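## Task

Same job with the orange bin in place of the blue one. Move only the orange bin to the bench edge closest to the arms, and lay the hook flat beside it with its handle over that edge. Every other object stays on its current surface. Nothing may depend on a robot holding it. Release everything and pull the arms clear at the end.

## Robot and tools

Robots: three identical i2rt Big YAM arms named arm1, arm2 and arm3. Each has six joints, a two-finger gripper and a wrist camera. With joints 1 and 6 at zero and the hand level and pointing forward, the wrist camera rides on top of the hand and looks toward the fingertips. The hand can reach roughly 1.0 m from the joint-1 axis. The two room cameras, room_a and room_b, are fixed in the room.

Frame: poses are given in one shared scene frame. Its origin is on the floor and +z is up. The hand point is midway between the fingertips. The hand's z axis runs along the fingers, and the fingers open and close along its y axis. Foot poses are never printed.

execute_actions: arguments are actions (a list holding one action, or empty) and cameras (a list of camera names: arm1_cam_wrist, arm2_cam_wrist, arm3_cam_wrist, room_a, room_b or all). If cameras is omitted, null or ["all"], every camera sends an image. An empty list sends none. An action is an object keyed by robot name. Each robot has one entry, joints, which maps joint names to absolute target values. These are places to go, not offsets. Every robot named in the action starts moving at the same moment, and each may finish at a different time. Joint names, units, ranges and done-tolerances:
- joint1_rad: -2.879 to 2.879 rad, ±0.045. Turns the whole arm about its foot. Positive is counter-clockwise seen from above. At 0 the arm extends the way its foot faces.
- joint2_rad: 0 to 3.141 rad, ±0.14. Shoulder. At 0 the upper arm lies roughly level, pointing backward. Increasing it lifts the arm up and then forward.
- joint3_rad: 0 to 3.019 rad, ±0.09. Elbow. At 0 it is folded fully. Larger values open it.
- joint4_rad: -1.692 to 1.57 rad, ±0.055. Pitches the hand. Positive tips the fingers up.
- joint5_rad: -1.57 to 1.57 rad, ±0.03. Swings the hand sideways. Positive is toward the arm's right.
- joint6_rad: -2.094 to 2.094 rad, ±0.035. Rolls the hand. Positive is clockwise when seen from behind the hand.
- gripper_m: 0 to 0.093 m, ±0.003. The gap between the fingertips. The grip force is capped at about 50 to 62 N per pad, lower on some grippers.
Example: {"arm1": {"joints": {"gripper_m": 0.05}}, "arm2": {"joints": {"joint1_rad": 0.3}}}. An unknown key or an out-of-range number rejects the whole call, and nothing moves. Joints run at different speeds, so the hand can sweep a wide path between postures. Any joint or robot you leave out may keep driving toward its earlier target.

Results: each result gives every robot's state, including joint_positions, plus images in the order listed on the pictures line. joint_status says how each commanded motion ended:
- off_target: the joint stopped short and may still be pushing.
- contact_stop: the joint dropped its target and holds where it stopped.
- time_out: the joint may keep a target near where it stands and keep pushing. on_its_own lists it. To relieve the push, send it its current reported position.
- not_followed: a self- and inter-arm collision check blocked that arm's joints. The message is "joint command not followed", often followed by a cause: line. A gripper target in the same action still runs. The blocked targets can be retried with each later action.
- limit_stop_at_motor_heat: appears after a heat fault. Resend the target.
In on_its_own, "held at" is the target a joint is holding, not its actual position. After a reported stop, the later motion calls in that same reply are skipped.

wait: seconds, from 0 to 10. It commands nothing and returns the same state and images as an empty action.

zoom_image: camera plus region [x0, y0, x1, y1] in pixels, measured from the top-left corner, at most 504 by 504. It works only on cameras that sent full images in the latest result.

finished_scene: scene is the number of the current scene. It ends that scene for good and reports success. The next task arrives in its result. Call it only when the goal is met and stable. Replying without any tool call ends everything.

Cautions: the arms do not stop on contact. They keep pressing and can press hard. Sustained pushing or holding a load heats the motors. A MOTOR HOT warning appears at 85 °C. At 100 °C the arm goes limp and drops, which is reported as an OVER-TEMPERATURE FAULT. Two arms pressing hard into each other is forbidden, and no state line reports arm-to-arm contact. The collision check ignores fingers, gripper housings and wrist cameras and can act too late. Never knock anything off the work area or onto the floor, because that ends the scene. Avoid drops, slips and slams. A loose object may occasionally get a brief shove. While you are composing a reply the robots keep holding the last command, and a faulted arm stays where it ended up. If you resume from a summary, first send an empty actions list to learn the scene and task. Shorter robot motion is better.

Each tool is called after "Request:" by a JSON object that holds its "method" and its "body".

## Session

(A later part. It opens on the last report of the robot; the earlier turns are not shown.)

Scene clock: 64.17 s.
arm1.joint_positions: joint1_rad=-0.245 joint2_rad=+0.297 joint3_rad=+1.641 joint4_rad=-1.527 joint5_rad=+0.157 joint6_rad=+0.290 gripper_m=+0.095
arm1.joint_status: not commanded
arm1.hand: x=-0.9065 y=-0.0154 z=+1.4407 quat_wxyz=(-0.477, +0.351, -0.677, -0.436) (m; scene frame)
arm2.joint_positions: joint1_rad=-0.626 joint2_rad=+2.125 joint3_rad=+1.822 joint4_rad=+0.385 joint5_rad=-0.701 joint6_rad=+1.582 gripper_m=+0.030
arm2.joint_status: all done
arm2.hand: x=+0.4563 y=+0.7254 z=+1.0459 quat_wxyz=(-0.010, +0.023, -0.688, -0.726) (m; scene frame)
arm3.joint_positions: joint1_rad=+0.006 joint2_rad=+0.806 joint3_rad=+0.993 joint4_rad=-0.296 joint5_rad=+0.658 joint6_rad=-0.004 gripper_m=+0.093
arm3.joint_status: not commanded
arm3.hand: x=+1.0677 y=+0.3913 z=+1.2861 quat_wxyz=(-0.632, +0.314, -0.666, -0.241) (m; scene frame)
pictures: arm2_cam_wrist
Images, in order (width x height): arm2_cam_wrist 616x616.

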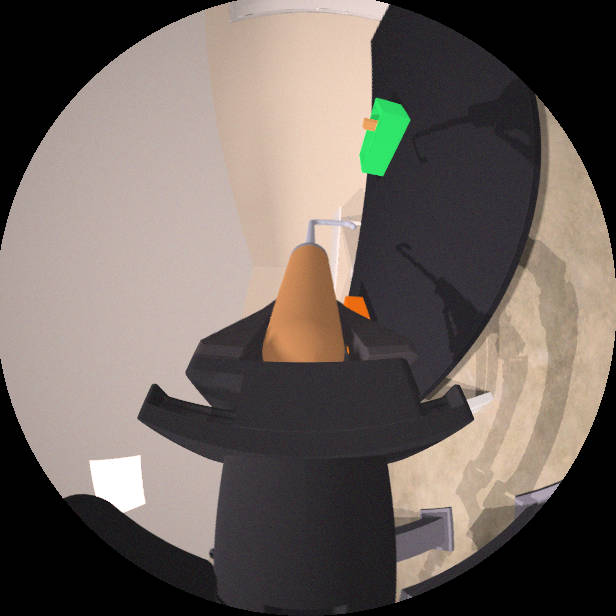

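Holding. Bin is near x≈-0.05.

Request:
{"method": "execute_actions", "body": {"actions": [{"arm2":{"joints":{"joint1_rad":0.11,"joint5_rad":0}}}], "cameras": []}}

Request:
{"method": "execute_actions", "body": {"actions": [{"arm2":{"joints":{"joint2_rad":2.17}}}], "cameras": ["arm2_cam_wrist","room_a","room_b"]}}

Request:
{"method": "zoom_image", "body": {"camera": "room_a", "region": [295,260,425,365]}}

Request:
{"method": "zoom_image", "body": {"camera": "room_b", "region": [305,190,395,250]}}

Scene clock: 70.43 s.
arm1.joint_positions: joint1_rad=-0.245 joint2_rad=+0.297 joint3_rad=+1.641 joint4_rad=-1.527 joint5_rad=+0.157 joint6_rad=+0.290 gripper_m=+0.095
arm1.joint_status: not commanded
arm1.hand: x=-0.9065 y=-0.0154 z=+1.4407 quat_wxyz=(-0.477, +0.351, -0.677, -0.436) (m; scene frame)
arm2.joint_positions: joint1_rad=+0.109 joint2_rad=+2.131 joint3_rad=+1.822 joint4_rad=+0.385 joint5_rad=+0.000 joint6_rad=+1.585 gripper_m=+0.030
arm2.joint_status: all done
arm2.hand: x=-0.0395 y=+0.8867 z=+1.0393 quat_wxyz=(+0.022, +0.015, -0.683, -0.730) (m; scene frame)
arm3.joint_positions: joint1_rad=+0.006 joint2_rad=+0.806 joint3_rad=+0.993 joint4_rad=-0.296 joint5_rad=+0.658 joint6_rad=-0.004 gripper_m=+0.093
arm3.joint_status: not commanded
arm3.hand: x=+1.0677 y=+0.3913 z=+1.2861 quat_wxyz=(-0.632, +0.314, -0.666, -0.241) (m; scene frame)
pictures: none
No camera images: the call's "cameras" was empty. Leave "cameras" out to get every camera's image.

Scene clock: 71.53 s.
arm1.joint_positions: joint1_rad=-0.245 joint2_rad=+0.297 joint3_rad=+1.641 joint4_rad=-1.527 joint5_rad=+0.157 joint6_rad=+0.290 gripper_m=+0.095
arm1.joint_status: not commanded
arm1.hand: x=-0.9065 y=-0.0154 z=+1.4407 quat_wxyz=(-0.477, +0.351, -0.677, -0.436) (m; scene frame)
arm2.joint_positions: joint1_rad=+0.109 joint2_rad=+2.214 joint3_rad=+1.822 joint4_rad=+0.385 joint5_rad=+0.000 joint6_rad=+1.585 gripper_m=+0.030
arm2.joint_status: all done
arm2.hand: x=-0.0397 y=+0.8985 z=+0.9664 quat_wxyz=(+0.021, +0.015, -0.713, -0.701) (m; scene frame)
arm3.joint_positions: joint1_rad=+0.006 joint2_rad=+0.806 joint3_rad=+0.993 joint4_rad=-0.296 joint5_rad=+0.658 joint6_rad=-0.004 gripper_m=+0.093
arm3.joint_status: not commanded
arm3.hand: x=+1.0677 y=+0.3913 z=+1.2861 quat_wxyz=(-0.632, +0.314, -0.666, -0.241) (m; scene frame)
pictures: arm2_cam_wrist, room_a, room_b
Images, in order (width x height): arm2_cam_wrist 616x616, room_a 896x504, room_b 896x504.

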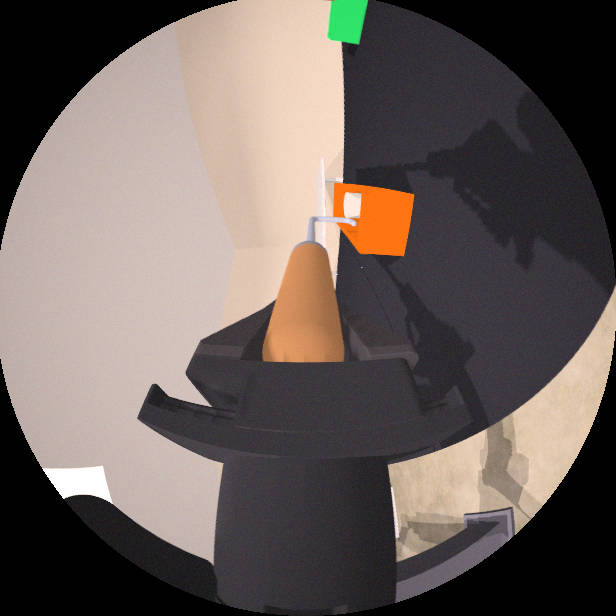

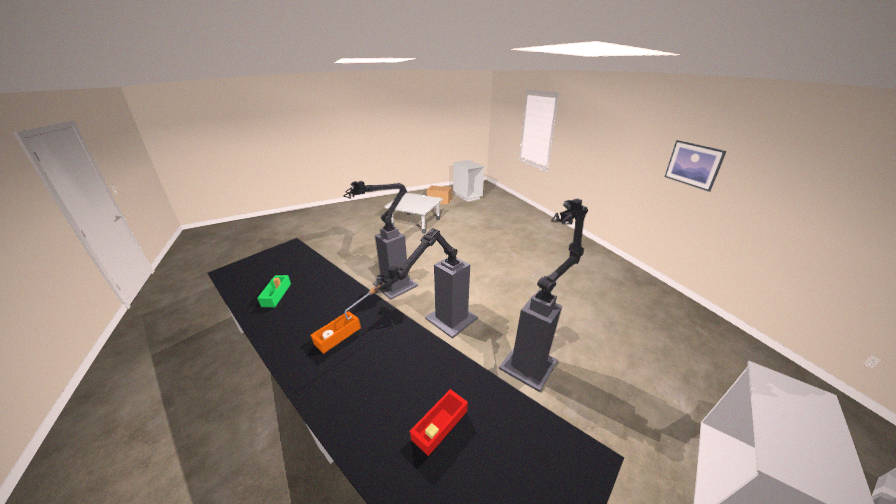

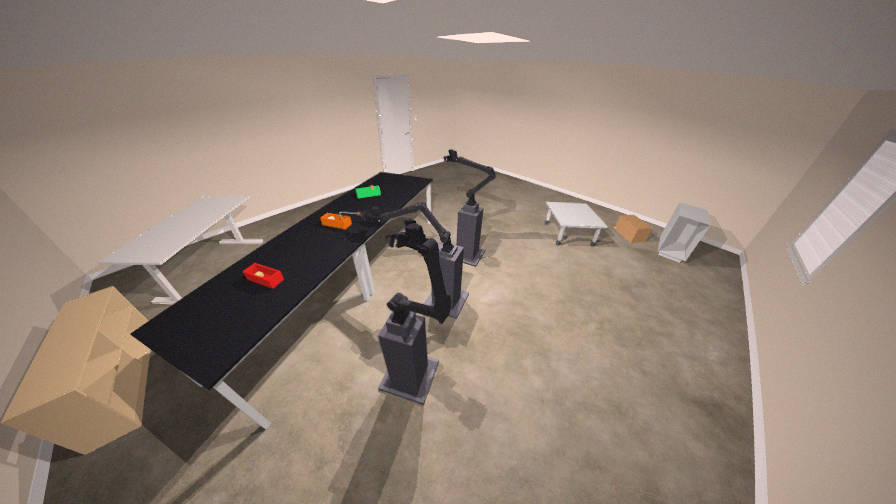

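Region (295, 260, 425, 365) of room_a's 896x504 image, scaled by 3.877, with more detail than that image has; it fills the top 407 rows of this view, and the rest is white.

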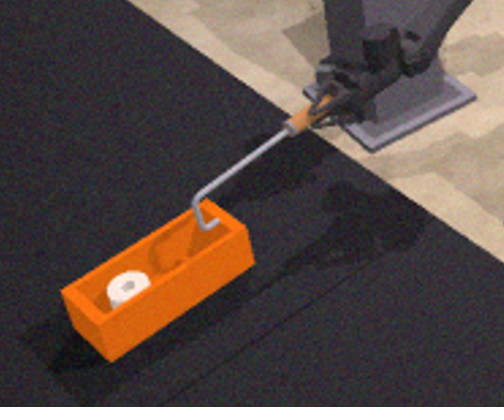

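Region (305, 190, 395, 250) of room_b's 896x504 image, scaled by 5.600, with more detail than that image has.

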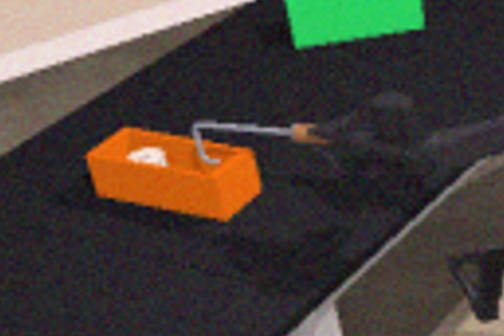

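Request:
{"method": "execute_actions", "body": {"actions": [{"arm2":{"joints":{"joint2_rad":2.27,"joint4_rad":0.485}}}], "cameras": ["arm2_cam_wrist"]}}

Request:
{"method": "execute_actions", "body": {"actions": [{"arm2":{"joints":{"joint2_rad":2.1,"joint3_rad":1.52,"joint4_rad":0.625}}}], "cameras": []}}

Request:
{"method": "execute_actions", "body": {"actions": [{"arm2":{"joints":{"joint2_rad":1.91,"joint3_rad":1.165,"joint4_rad":0.78}}}], "cameras": []}}

Request:
{"method": "execute_actions", "body": {"actions": [{"arm2":{"joints":{"joint2_rad":1.71,"joint3_rad":0.82,"joint4_rad":0.915}}}], "cameras": ["arm2_cam_wrist","room_b"]}}

Request:
{"method": "zoom_image", "body": {"camera": "room_b", "region": [325,195,415,255]}}

Scene clock: 78.83 s.
arm1.joint_positions: joint1_rad=-0.245 joint2_rad=+0.297 joint3_rad=+1.641 joint4_rad=-1.527 joint5_rad=+0.157 joint6_rad=+0.290 gripper_m=+0.095
arm1.joint_status: not commanded
arm1.hand: x=-0.9065 y=-0.0154 z=+1.4407 quat_wxyz=(-0.477, +0.351, -0.677, -0.436) (m; scene frame)
arm2.joint_positions: joint1_rad=+0.109 joint2_rad=+2.311 joint3_rad=+1.822 joint4_rad=+0.439 joint5_rad=+0.000 joint6_rad=+1.585 gripper_m=+0.030
arm2.joint_status: all done
arm2.hand: x=-0.0397 y=+0.9057 z=+0.8943 quat_wxyz=(+0.021, +0.015, -0.728, -0.685) (m; scene frame)
arm3.joint_positions: joint1_rad=+0.006 joint2_rad=+0.806 joint3_rad=+0.993 joint4_rad=-0.296 joint5_rad=+0.658 joint6_rad=-0.004 gripper_m=+0.093
arm3.joint_status: not commanded
arm3.hand: x=+1.0677 y=+0.3913 z=+1.2861 quat_wxyz=(-0.632, +0.314, -0.666, -0.241) (m; scene frame)
pictures: arm2_cam_wrist
Images, in order (width x height): arm2_cam_wrist 616x616.

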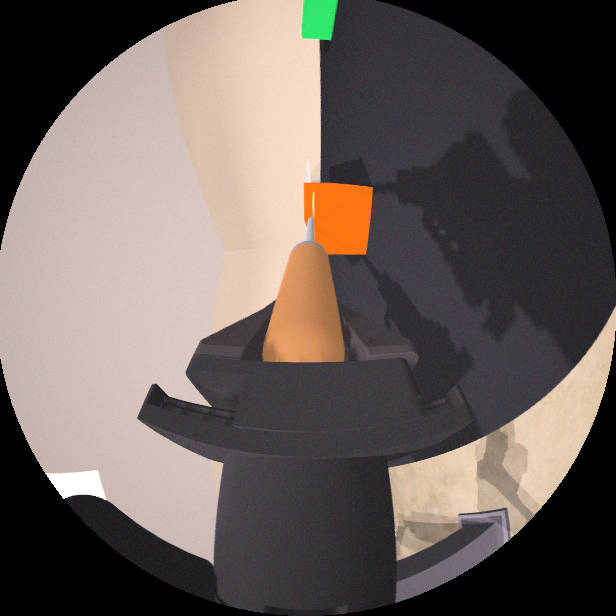

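Scene clock: 79.83 s.
arm1.joint_positions: joint1_rad=-0.245 joint2_rad=+0.297 joint3_rad=+1.641 joint4_rad=-1.527 joint5_rad=+0.157 joint6_rad=+0.290 gripper_m=+0.095
arm1.joint_status: not commanded
arm1.hand: x=-0.9065 y=-0.0154 z=+1.4407 quat_wxyz=(-0.477, +0.351, -0.677, -0.436) (m; scene frame)
arm2.joint_positions: joint1_rad=+0.109 joint2_rad=+2.154 joint3_rad=+1.518 joint4_rad=+0.581 joint5_rad=+0.000 joint6_rad=+1.585 gripper_m=+0.030
arm2.joint_status: all done
arm2.hand: x=-0.0361 y=+0.8355 z=+0.8914 quat_wxyz=(+0.021, +0.015, -0.729, -0.684) (m; scene frame)
arm3.joint_positions: joint1_rad=+0.006 joint2_rad=+0.806 joint3_rad=+0.993 joint4_rad=-0.296 joint5_rad=+0.658 joint6_rad=-0.004 gripper_m=+0.093
arm3.joint_status: not commanded
arm3.hand: x=+1.0677 y=+0.3913 z=+1.2861 quat_wxyz=(-0.632, +0.314, -0.666, -0.241) (m; scene frame)
pictures: none
No camera images: the call's "cameras" was empty. Leave "cameras" out to get every camera's image.

Scene clock: 80.97 s.
arm1.joint_positions: joint1_rad=-0.245 joint2_rad=+0.297 joint3_rad=+1.641 joint4_rad=-1.527 joint5_rad=+0.157 joint6_rad=+0.290 gripper_m=+0.095
arm1.joint_status: not commanded
arm1.hand: x=-0.9065 y=-0.0154 z=+1.4407 quat_wxyz=(-0.477, +0.351, -0.677, -0.436) (m; scene frame)
arm2.joint_positions: joint1_rad=+0.109 joint2_rad=+1.950 joint3_rad=+1.152 joint4_rad=+0.731 joint5_rad=+0.000 joint6_rad=+1.585 gripper_m=+0.030
arm2.joint_status: all done
arm2.hand: x=-0.0307 y=+0.7330 z=+0.8911 quat_wxyz=(+0.021, +0.016, -0.733, -0.680) (m; scene frame)
arm3.joint_positions: joint1_rad=+0.006 joint2_rad=+0.806 joint3_rad=+0.993 joint4_rad=-0.296 joint5_rad=+0.658 joint6_rad=-0.004 gripper_m=+0.093
arm3.joint_status: not commanded
arm3.hand: x=+1.0677 y=+0.3913 z=+1.2861 quat_wxyz=(-0.632, +0.314, -0.666, -0.241) (m; scene frame)
pictures: none
No camera images: the call's "cameras" was empty. Leave "cameras" out to get every camera's image.

Scene clock: 82.13 s.
arm1.joint_positions: joint1_rad=-0.245 joint2_rad=+0.297 joint3_rad=+1.641 joint4_rad=-1.527 joint5_rad=+0.157 joint6_rad=+0.290 gripper_m=+0.095
arm1.joint_status: not commanded
arm1.hand: x=-0.9065 y=-0.0154 z=+1.4407 quat_wxyz=(-0.477, +0.351, -0.677, -0.436) (m; scene frame)
arm2.joint_positions: joint1_rad=+0.109 joint2_rad=+1.740 joint3_rad=+0.804 joint4_rad=+0.862 joint5_rad=+0.000 joint6_rad=+1.585 gripper_m=+0.030
arm2.joint_status: all done
arm2.hand: x=-0.0249 y=+0.6201 z=+0.8911 quat_wxyz=(+0.020, +0.016, -0.736, -0.677) (m; scene frame)
arm3.joint_positions: joint1_rad=+0.006 joint2_rad=+0.806 joint3_rad=+0.993 joint4_rad=-0.296 joint5_rad=+0.658 joint6_rad=-0.004 gripper_m=+0.093
arm3.joint_status: not commanded
arm3.hand: x=+1.0677 y=+0.3913 z=+1.2861 quat_wxyz=(-0.632, +0.314, -0.666, -0.241) (m; scene frame)
pictures: arm2_cam_wrist, room_b
Images, in order (width x height): arm2_cam_wrist 616x616, room_b 896x504.

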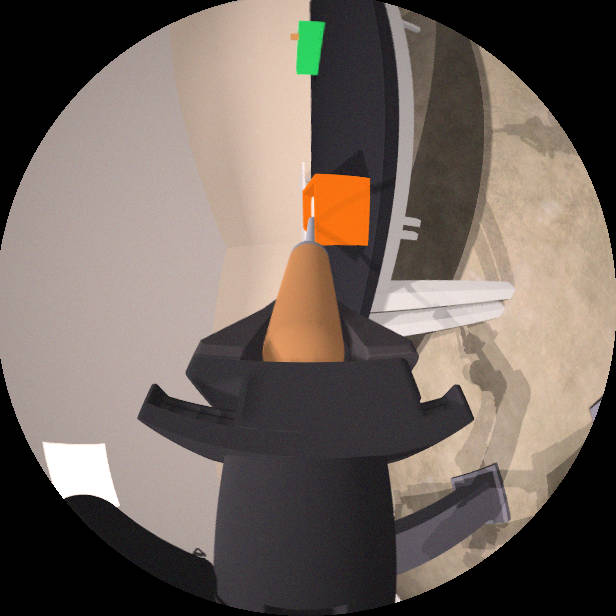

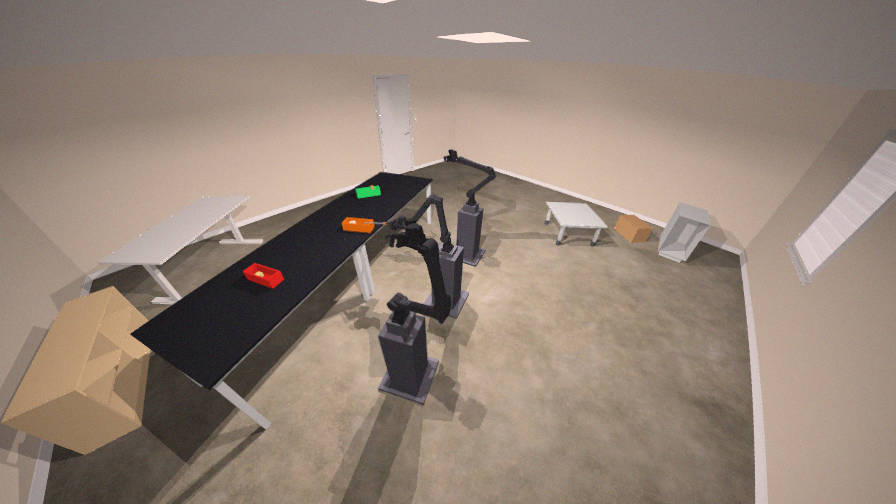

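Region (325, 195, 415, 255) of room_b's 896x504 image, scaled by 5.600, with more detail than that image has.

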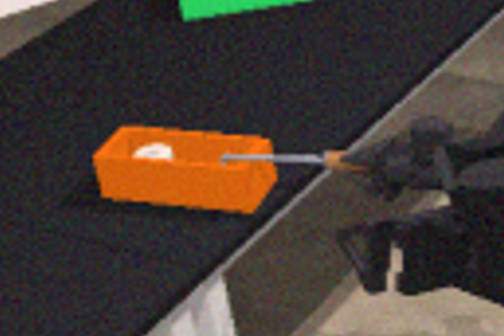

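Request:
{"method": "execute_actions", "body": {"actions": [{"arm2":{"joints":{"joint2_rad":1.65,"joint3_rad":0.725,"joint4_rad":0.95}}}], "cameras": ["arm2_cam_wrist"]}}

Request:
{"method": "execute_actions", "body": {"actions": [{"arm2":{"joints":{"joint3_rad":0.98}}}], "cameras": []}}

Request:
{"method": "execute_actions", "body": {"actions": [{"arm2":{"joints":{"joint1_rad":-0.14,"joint6_rad":0}}}], "cameras": []}}

Request:
{"method": "execute_actions", "body": {"actions": [{"arm2":{"joints":{"joint2_rad":2.12,"joint3_rad":1.34,"joint5_rad":-0.2,"joint4_rad":0.99}}}], "cameras": ["arm2_cam_wrist","room_a"]}}

Scene clock: 86.90 s.
arm1.joint_positions: joint1_rad=-0.245 joint2_rad=+0.297 joint3_rad=+1.641 joint4_rad=-1.527 joint5_rad=+0.157 joint6_rad=+0.290 gripper_m=+0.095
arm1.joint_status: not commanded
arm1.hand: x=-0.9065 y=-0.0154 z=+1.4407 quat_wxyz=(-0.477, +0.351, -0.677, -0.436) (m; scene frame)
arm2.joint_positions: joint1_rad=+0.109 joint2_rad=+1.691 joint3_rad=+0.717 joint4_rad=+0.899 joint5_rad=+0.000 joint6_rad=+1.585 gripper_m=+0.030
arm2.joint_status: all done
arm2.hand: x=-0.0233 y=+0.5904 z=+0.8889 quat_wxyz=(+0.020, +0.016, -0.736, -0.676) (m; scene frame)
arm3.joint_positions: joint1_rad=+0.006 joint2_rad=+0.806 joint3_rad=+0.993 joint4_rad=-0.296 joint5_rad=+0.658 joint6_rad=-0.004 gripper_m=+0.093
arm3.joint_status: not commanded
arm3.hand: x=+1.0677 y=+0.3913 z=+1.2861 quat_wxyz=(-0.632, +0.314, -0.666, -0.241) (m; scene frame)
pictures: arm2_cam_wrist
Images, in order (width x height): arm2_cam_wrist 616x616.

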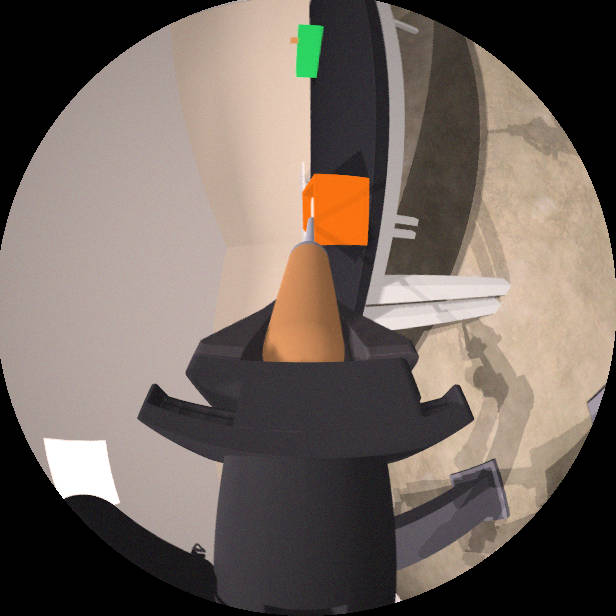

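Scene clock: 88.20 s.
arm1.joint_positions: joint1_rad=-0.245 joint2_rad=+0.297 joint3_rad=+1.641 joint4_rad=-1.527 joint5_rad=+0.157 joint6_rad=+0.290 gripper_m=+0.095
arm1.joint_status: not commanded
arm1.hand: x=-0.9065 y=-0.0154 z=+1.4407 quat_wxyz=(-0.477, +0.351, -0.677, -0.436) (m; scene frame)
arm2.joint_positions: joint1_rad=+0.109 joint2_rad=+1.687 joint3_rad=+0.922 joint4_rad=+0.903 joint5_rad=+0.000 joint6_rad=+1.585 gripper_m=+0.030
arm2.joint_status: all done
arm2.hand: x=-0.0269 y=+0.6491 z=+0.9923 quat_wxyz=(+0.023, +0.014, -0.660, -0.751) (m; scene frame)
arm3.joint_positions: joint1_rad=+0.006 joint2_rad=+0.806 joint3_rad=+0.993 joint4_rad=-0.296 joint5_rad=+0.658 joint6_rad=-0.004 gripper_m=+0.093
arm3.joint_status: not commanded
arm3.hand: x=+1.0677 y=+0.3913 z=+1.2861 quat_wxyz=(-0.632, +0.314, -0.666, -0.241) (m; scene frame)
pictures: none
No camera images: the call's "cameras" was empty. Leave "cameras" out to get every camera's image.

Scene clock: 90.37 s.
arm1.joint_positions: joint1_rad=-0.245 joint2_rad=+0.297 joint3_rad=+1.641 joint4_rad=-1.527 joint5_rad=+0.157 joint6_rad=+0.290 gripper_m=+0.095
arm1.joint_status: not commanded
arm1.hand: x=-0.9065 y=-0.0154 z=+1.4407 quat_wxyz=(-0.477, +0.351, -0.677, -0.436) (m; scene frame)
arm2.joint_positions: joint1_rad=-0.142 joint2_rad=+1.687 joint3_rad=+0.922 joint4_rad=+0.903 joint5_rad=-0.001 joint6_rad=+0.018 gripper_m=+0.030
arm2.joint_status: all done
arm2.hand: x=+0.1364 y=+0.6369 z=+0.9933 quat_wxyz=(-0.579, +0.415, -0.513, -0.479) (m; scene frame)
arm3.joint_positions: joint1_rad=+0.006 joint2_rad=+0.806 joint3_rad=+0.993 joint4_rad=-0.296 joint5_rad=+0.658 joint6_rad=-0.004 gripper_m=+0.093
arm3.joint_status: not commanded
arm3.hand: x=+1.0677 y=+0.3913 z=+1.2861 quat_wxyz=(-0.632, +0.314, -0.666, -0.241) (m; scene frame)
pictures: none
No camera images: the call's "cameras" was empty. Leave "cameras" out to get every camera's image.

Scene clock: 91.87 s.
arm1.joint_positions: joint1_rad=-0.245 joint2_rad=+0.297 joint3_rad=+1.641 joint4_rad=-1.527 joint5_rad=+0.157 joint6_rad=+0.290 gripper_m=+0.095
arm1.joint_status: not commanded
arm1.hand: x=-0.9065 y=-0.0154 z=+1.4407 quat_wxyz=(-0.477, +0.351, -0.677, -0.436) (m; scene frame)
arm2.joint_positions: joint1_rad=-0.142 joint2_rad=+2.181 joint3_rad=+1.262 joint4_rad=+0.940 joint5_rad=-0.199 joint6_rad=+0.016 gripper_m=+0.030
arm2.joint_status: all done
arm2.hand: x=+0.1272 y=+0.7560 z=+0.8269 quat_wxyz=(-0.501, +0.496, -0.499, -0.504) (m; scene frame)
arm3.joint_positions: joint1_rad=+0.006 joint2_rad=+0.806 joint3_rad=+0.993 joint4_rad=-0.296 joint5_rad=+0.658 joint6_rad=-0.004 gripper_m=+0.093
arm3.joint_status: not commanded
arm3.hand: x=+1.0677 y=+0.3913 z=+1.2861 quat_wxyz=(-0.632, +0.314, -0.666, -0.241) (m; scene frame)
pictures: arm2_cam_wrist, room_a
Images, in order (width x height): arm2_cam_wrist 616x616, room_a 896x504.

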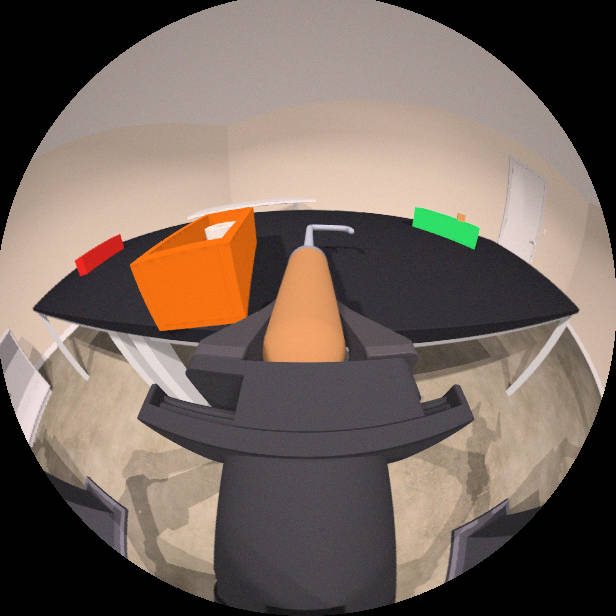

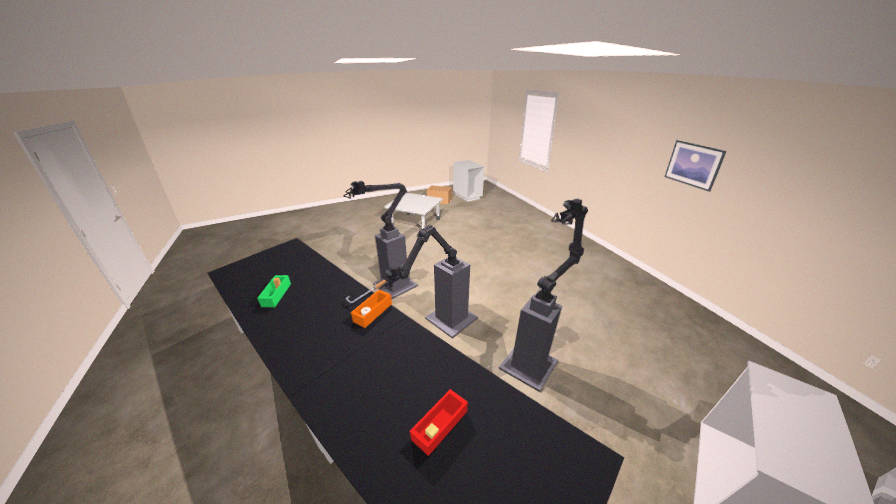

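Request:
{"method": "execute_actions", "body": {"actions": [{"arm2":{"joints":{"joint2_rad":2.28,"joint3_rad":1.36,"joint4_rad":1.02}}}], "cameras": ["arm2_cam_wrist"]}}

Scene clock: 94.13 s.
arm1.joint_positions: joint1_rad=-0.245 joint2_rad=+0.297 joint3_rad=+1.641 joint4_rad=-1.527 joint5_rad=+0.157 joint6_rad=+0.290 gripper_m=+0.095
arm1.joint_status: not commanded
arm1.hand: x=-0.9065 y=-0.0154 z=+1.4407 quat_wxyz=(-0.477, +0.351, -0.677, -0.436) (m; scene frame)
arm2.joint_positions: joint1_rad=-0.142 joint2_rad=+2.296 joint3_rad=+1.305 joint4_rad=+0.991 joint5_rad=-0.198 joint6_rad=+0.008 gripper_m=+0.030
arm2.joint_status: all done
arm2.hand: x=+0.1290 y=+0.7624 z=+0.7735 quat_wxyz=(-0.498, +0.501, -0.503, -0.498) (m; scene frame)
arm3.joint_positions: joint1_rad=+0.006 joint2_rad=+0.806 joint3_rad=+0.993 joint4_rad=-0.296 joint5_rad=+0.658 joint6_rad=-0.004 gripper_m=+0.093
arm3.joint_status: not commanded
arm3.hand: x=+1.0677 y=+0.3913 z=+1.2861 quat_wxyz=(-0.632, +0.314, -0.666, -0.241) (m; scene frame)
pictures: arm2_cam_wrist
Images, in order (width x height): arm2_cam_wrist 616x616.

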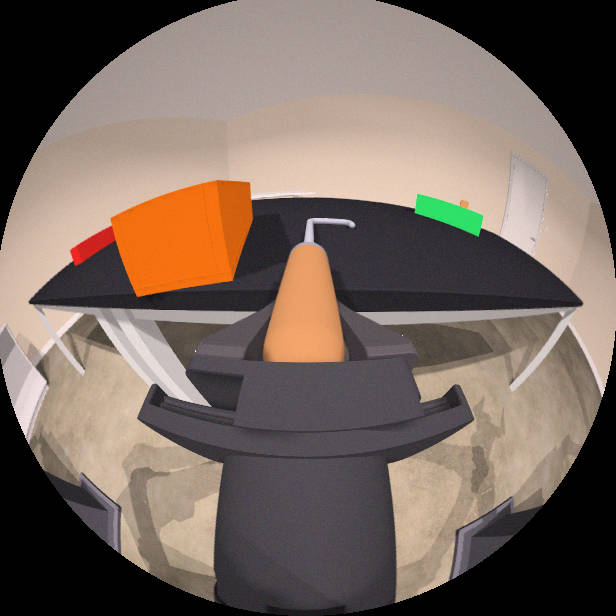

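Request:
{"method": "execute_actions", "body": {"actions": [{"arm2":{"joints":{"gripper_m":0.093}}}], "cameras": []}}

Request:
{"method": "execute_actions", "body": {"actions": [{"arm2":{"joints":{"joint2_rad":2.1,"joint3_rad":0.75,"joint4_rad":1.3}}}], "cameras": ["arm2_cam_wrist"]}}

Scene clock: 96.30 s.
arm1.joint_positions: joint1_rad=-0.245 joint2_rad=+0.297 joint3_rad=+1.641 joint4_rad=-1.527 joint5_rad=+0.157 joint6_rad=+0.290 gripper_m=+0.095
arm1.joint_status: not commanded
arm1.hand: x=-0.9065 y=-0.0154 z=+1.4407 quat_wxyz=(-0.477, +0.351, -0.677, -0.436) (m; scene frame)
arm2.joint_positions: joint1_rad=-0.142 joint2_rad=+2.296 joint3_rad=+1.308 joint4_rad=+0.993 joint5_rad=-0.198 joint6_rad=+0.008 gripper_m=+0.093
arm2.joint_status: all done
arm2.hand: x=+0.1292 y=+0.7635 z=+0.7756 quat_wxyz=(-0.499, +0.500, -0.502, -0.499) (m; scene frame)
arm3.joint_positions: joint1_rad=+0.006 joint2_rad=+0.806 joint3_rad=+0.993 joint4_rad=-0.296 joint5_rad=+0.658 joint6_rad=-0.004 gripper_m=+0.093
arm3.joint_status: not commanded
arm3.hand: x=+1.0677 y=+0.3913 z=+1.2861 quat_wxyz=(-0.632, +0.314, -0.666, -0.241) (m; scene frame)
pictures: none
No camera images: the call's "cameras" was empty. Leave "cameras" out to get every camera's image.

Scene clock: 97.60 s.
arm1.joint_positions: joint1_rad=-0.245 joint2_rad=+0.297 joint3_rad=+1.641 joint4_rad=-1.527 joint5_rad=+0.157 joint6_rad=+0.290 gripper_m=+0.095
arm1.joint_status: not commanded
arm1.hand: x=-0.9065 y=-0.0154 z=+1.4407 quat_wxyz=(-0.477, +0.351, -0.677, -0.436) (m; scene frame)
arm2.joint_positions: joint1_rad=-0.142 joint2_rad=+2.099 joint3_rad=+0.749 joint4_rad=+1.278 joint5_rad=-0.198 joint6_rad=+0.008 gripper_m=+0.093
arm2.joint_status: all done
arm2.hand: x=+0.0936 y=+0.5872 z=+0.7588 quat_wxyz=(-0.476, +0.515, -0.524, -0.483) (m; scene frame)
arm3.joint_positions: joint1_rad=+0.006 joint2_rad=+0.806 joint3_rad=+0.993 joint4_rad=-0.296 joint5_rad=+0.658 joint6_rad=-0.004 gripper_m=+0.093
arm3.joint_status: not commanded
arm3.hand: x=+1.0677 y=+0.3913 z=+1.2861 quat_wxyz=(-0.632, +0.314, -0.666, -0.241) (m; scene frame)
pictures: arm2_cam_wrist
Images, in order (width x height): arm2_cam_wrist 616x616.

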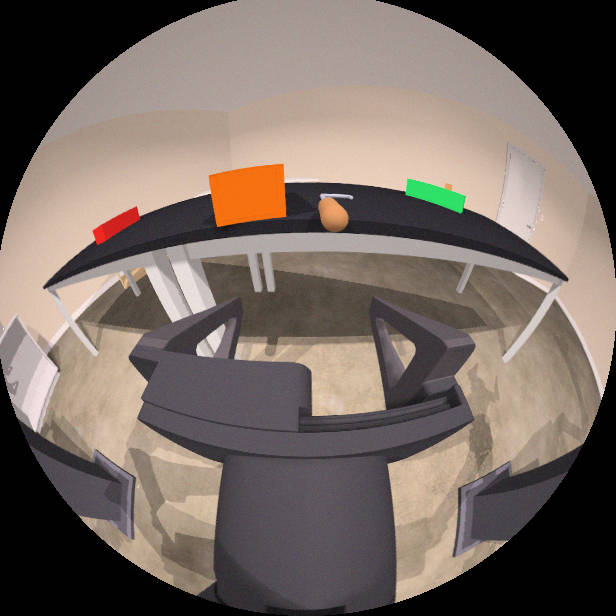

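Request:
{"method": "finished_scene", "body": {"scene": 2}}

The scene is finished: the task was done.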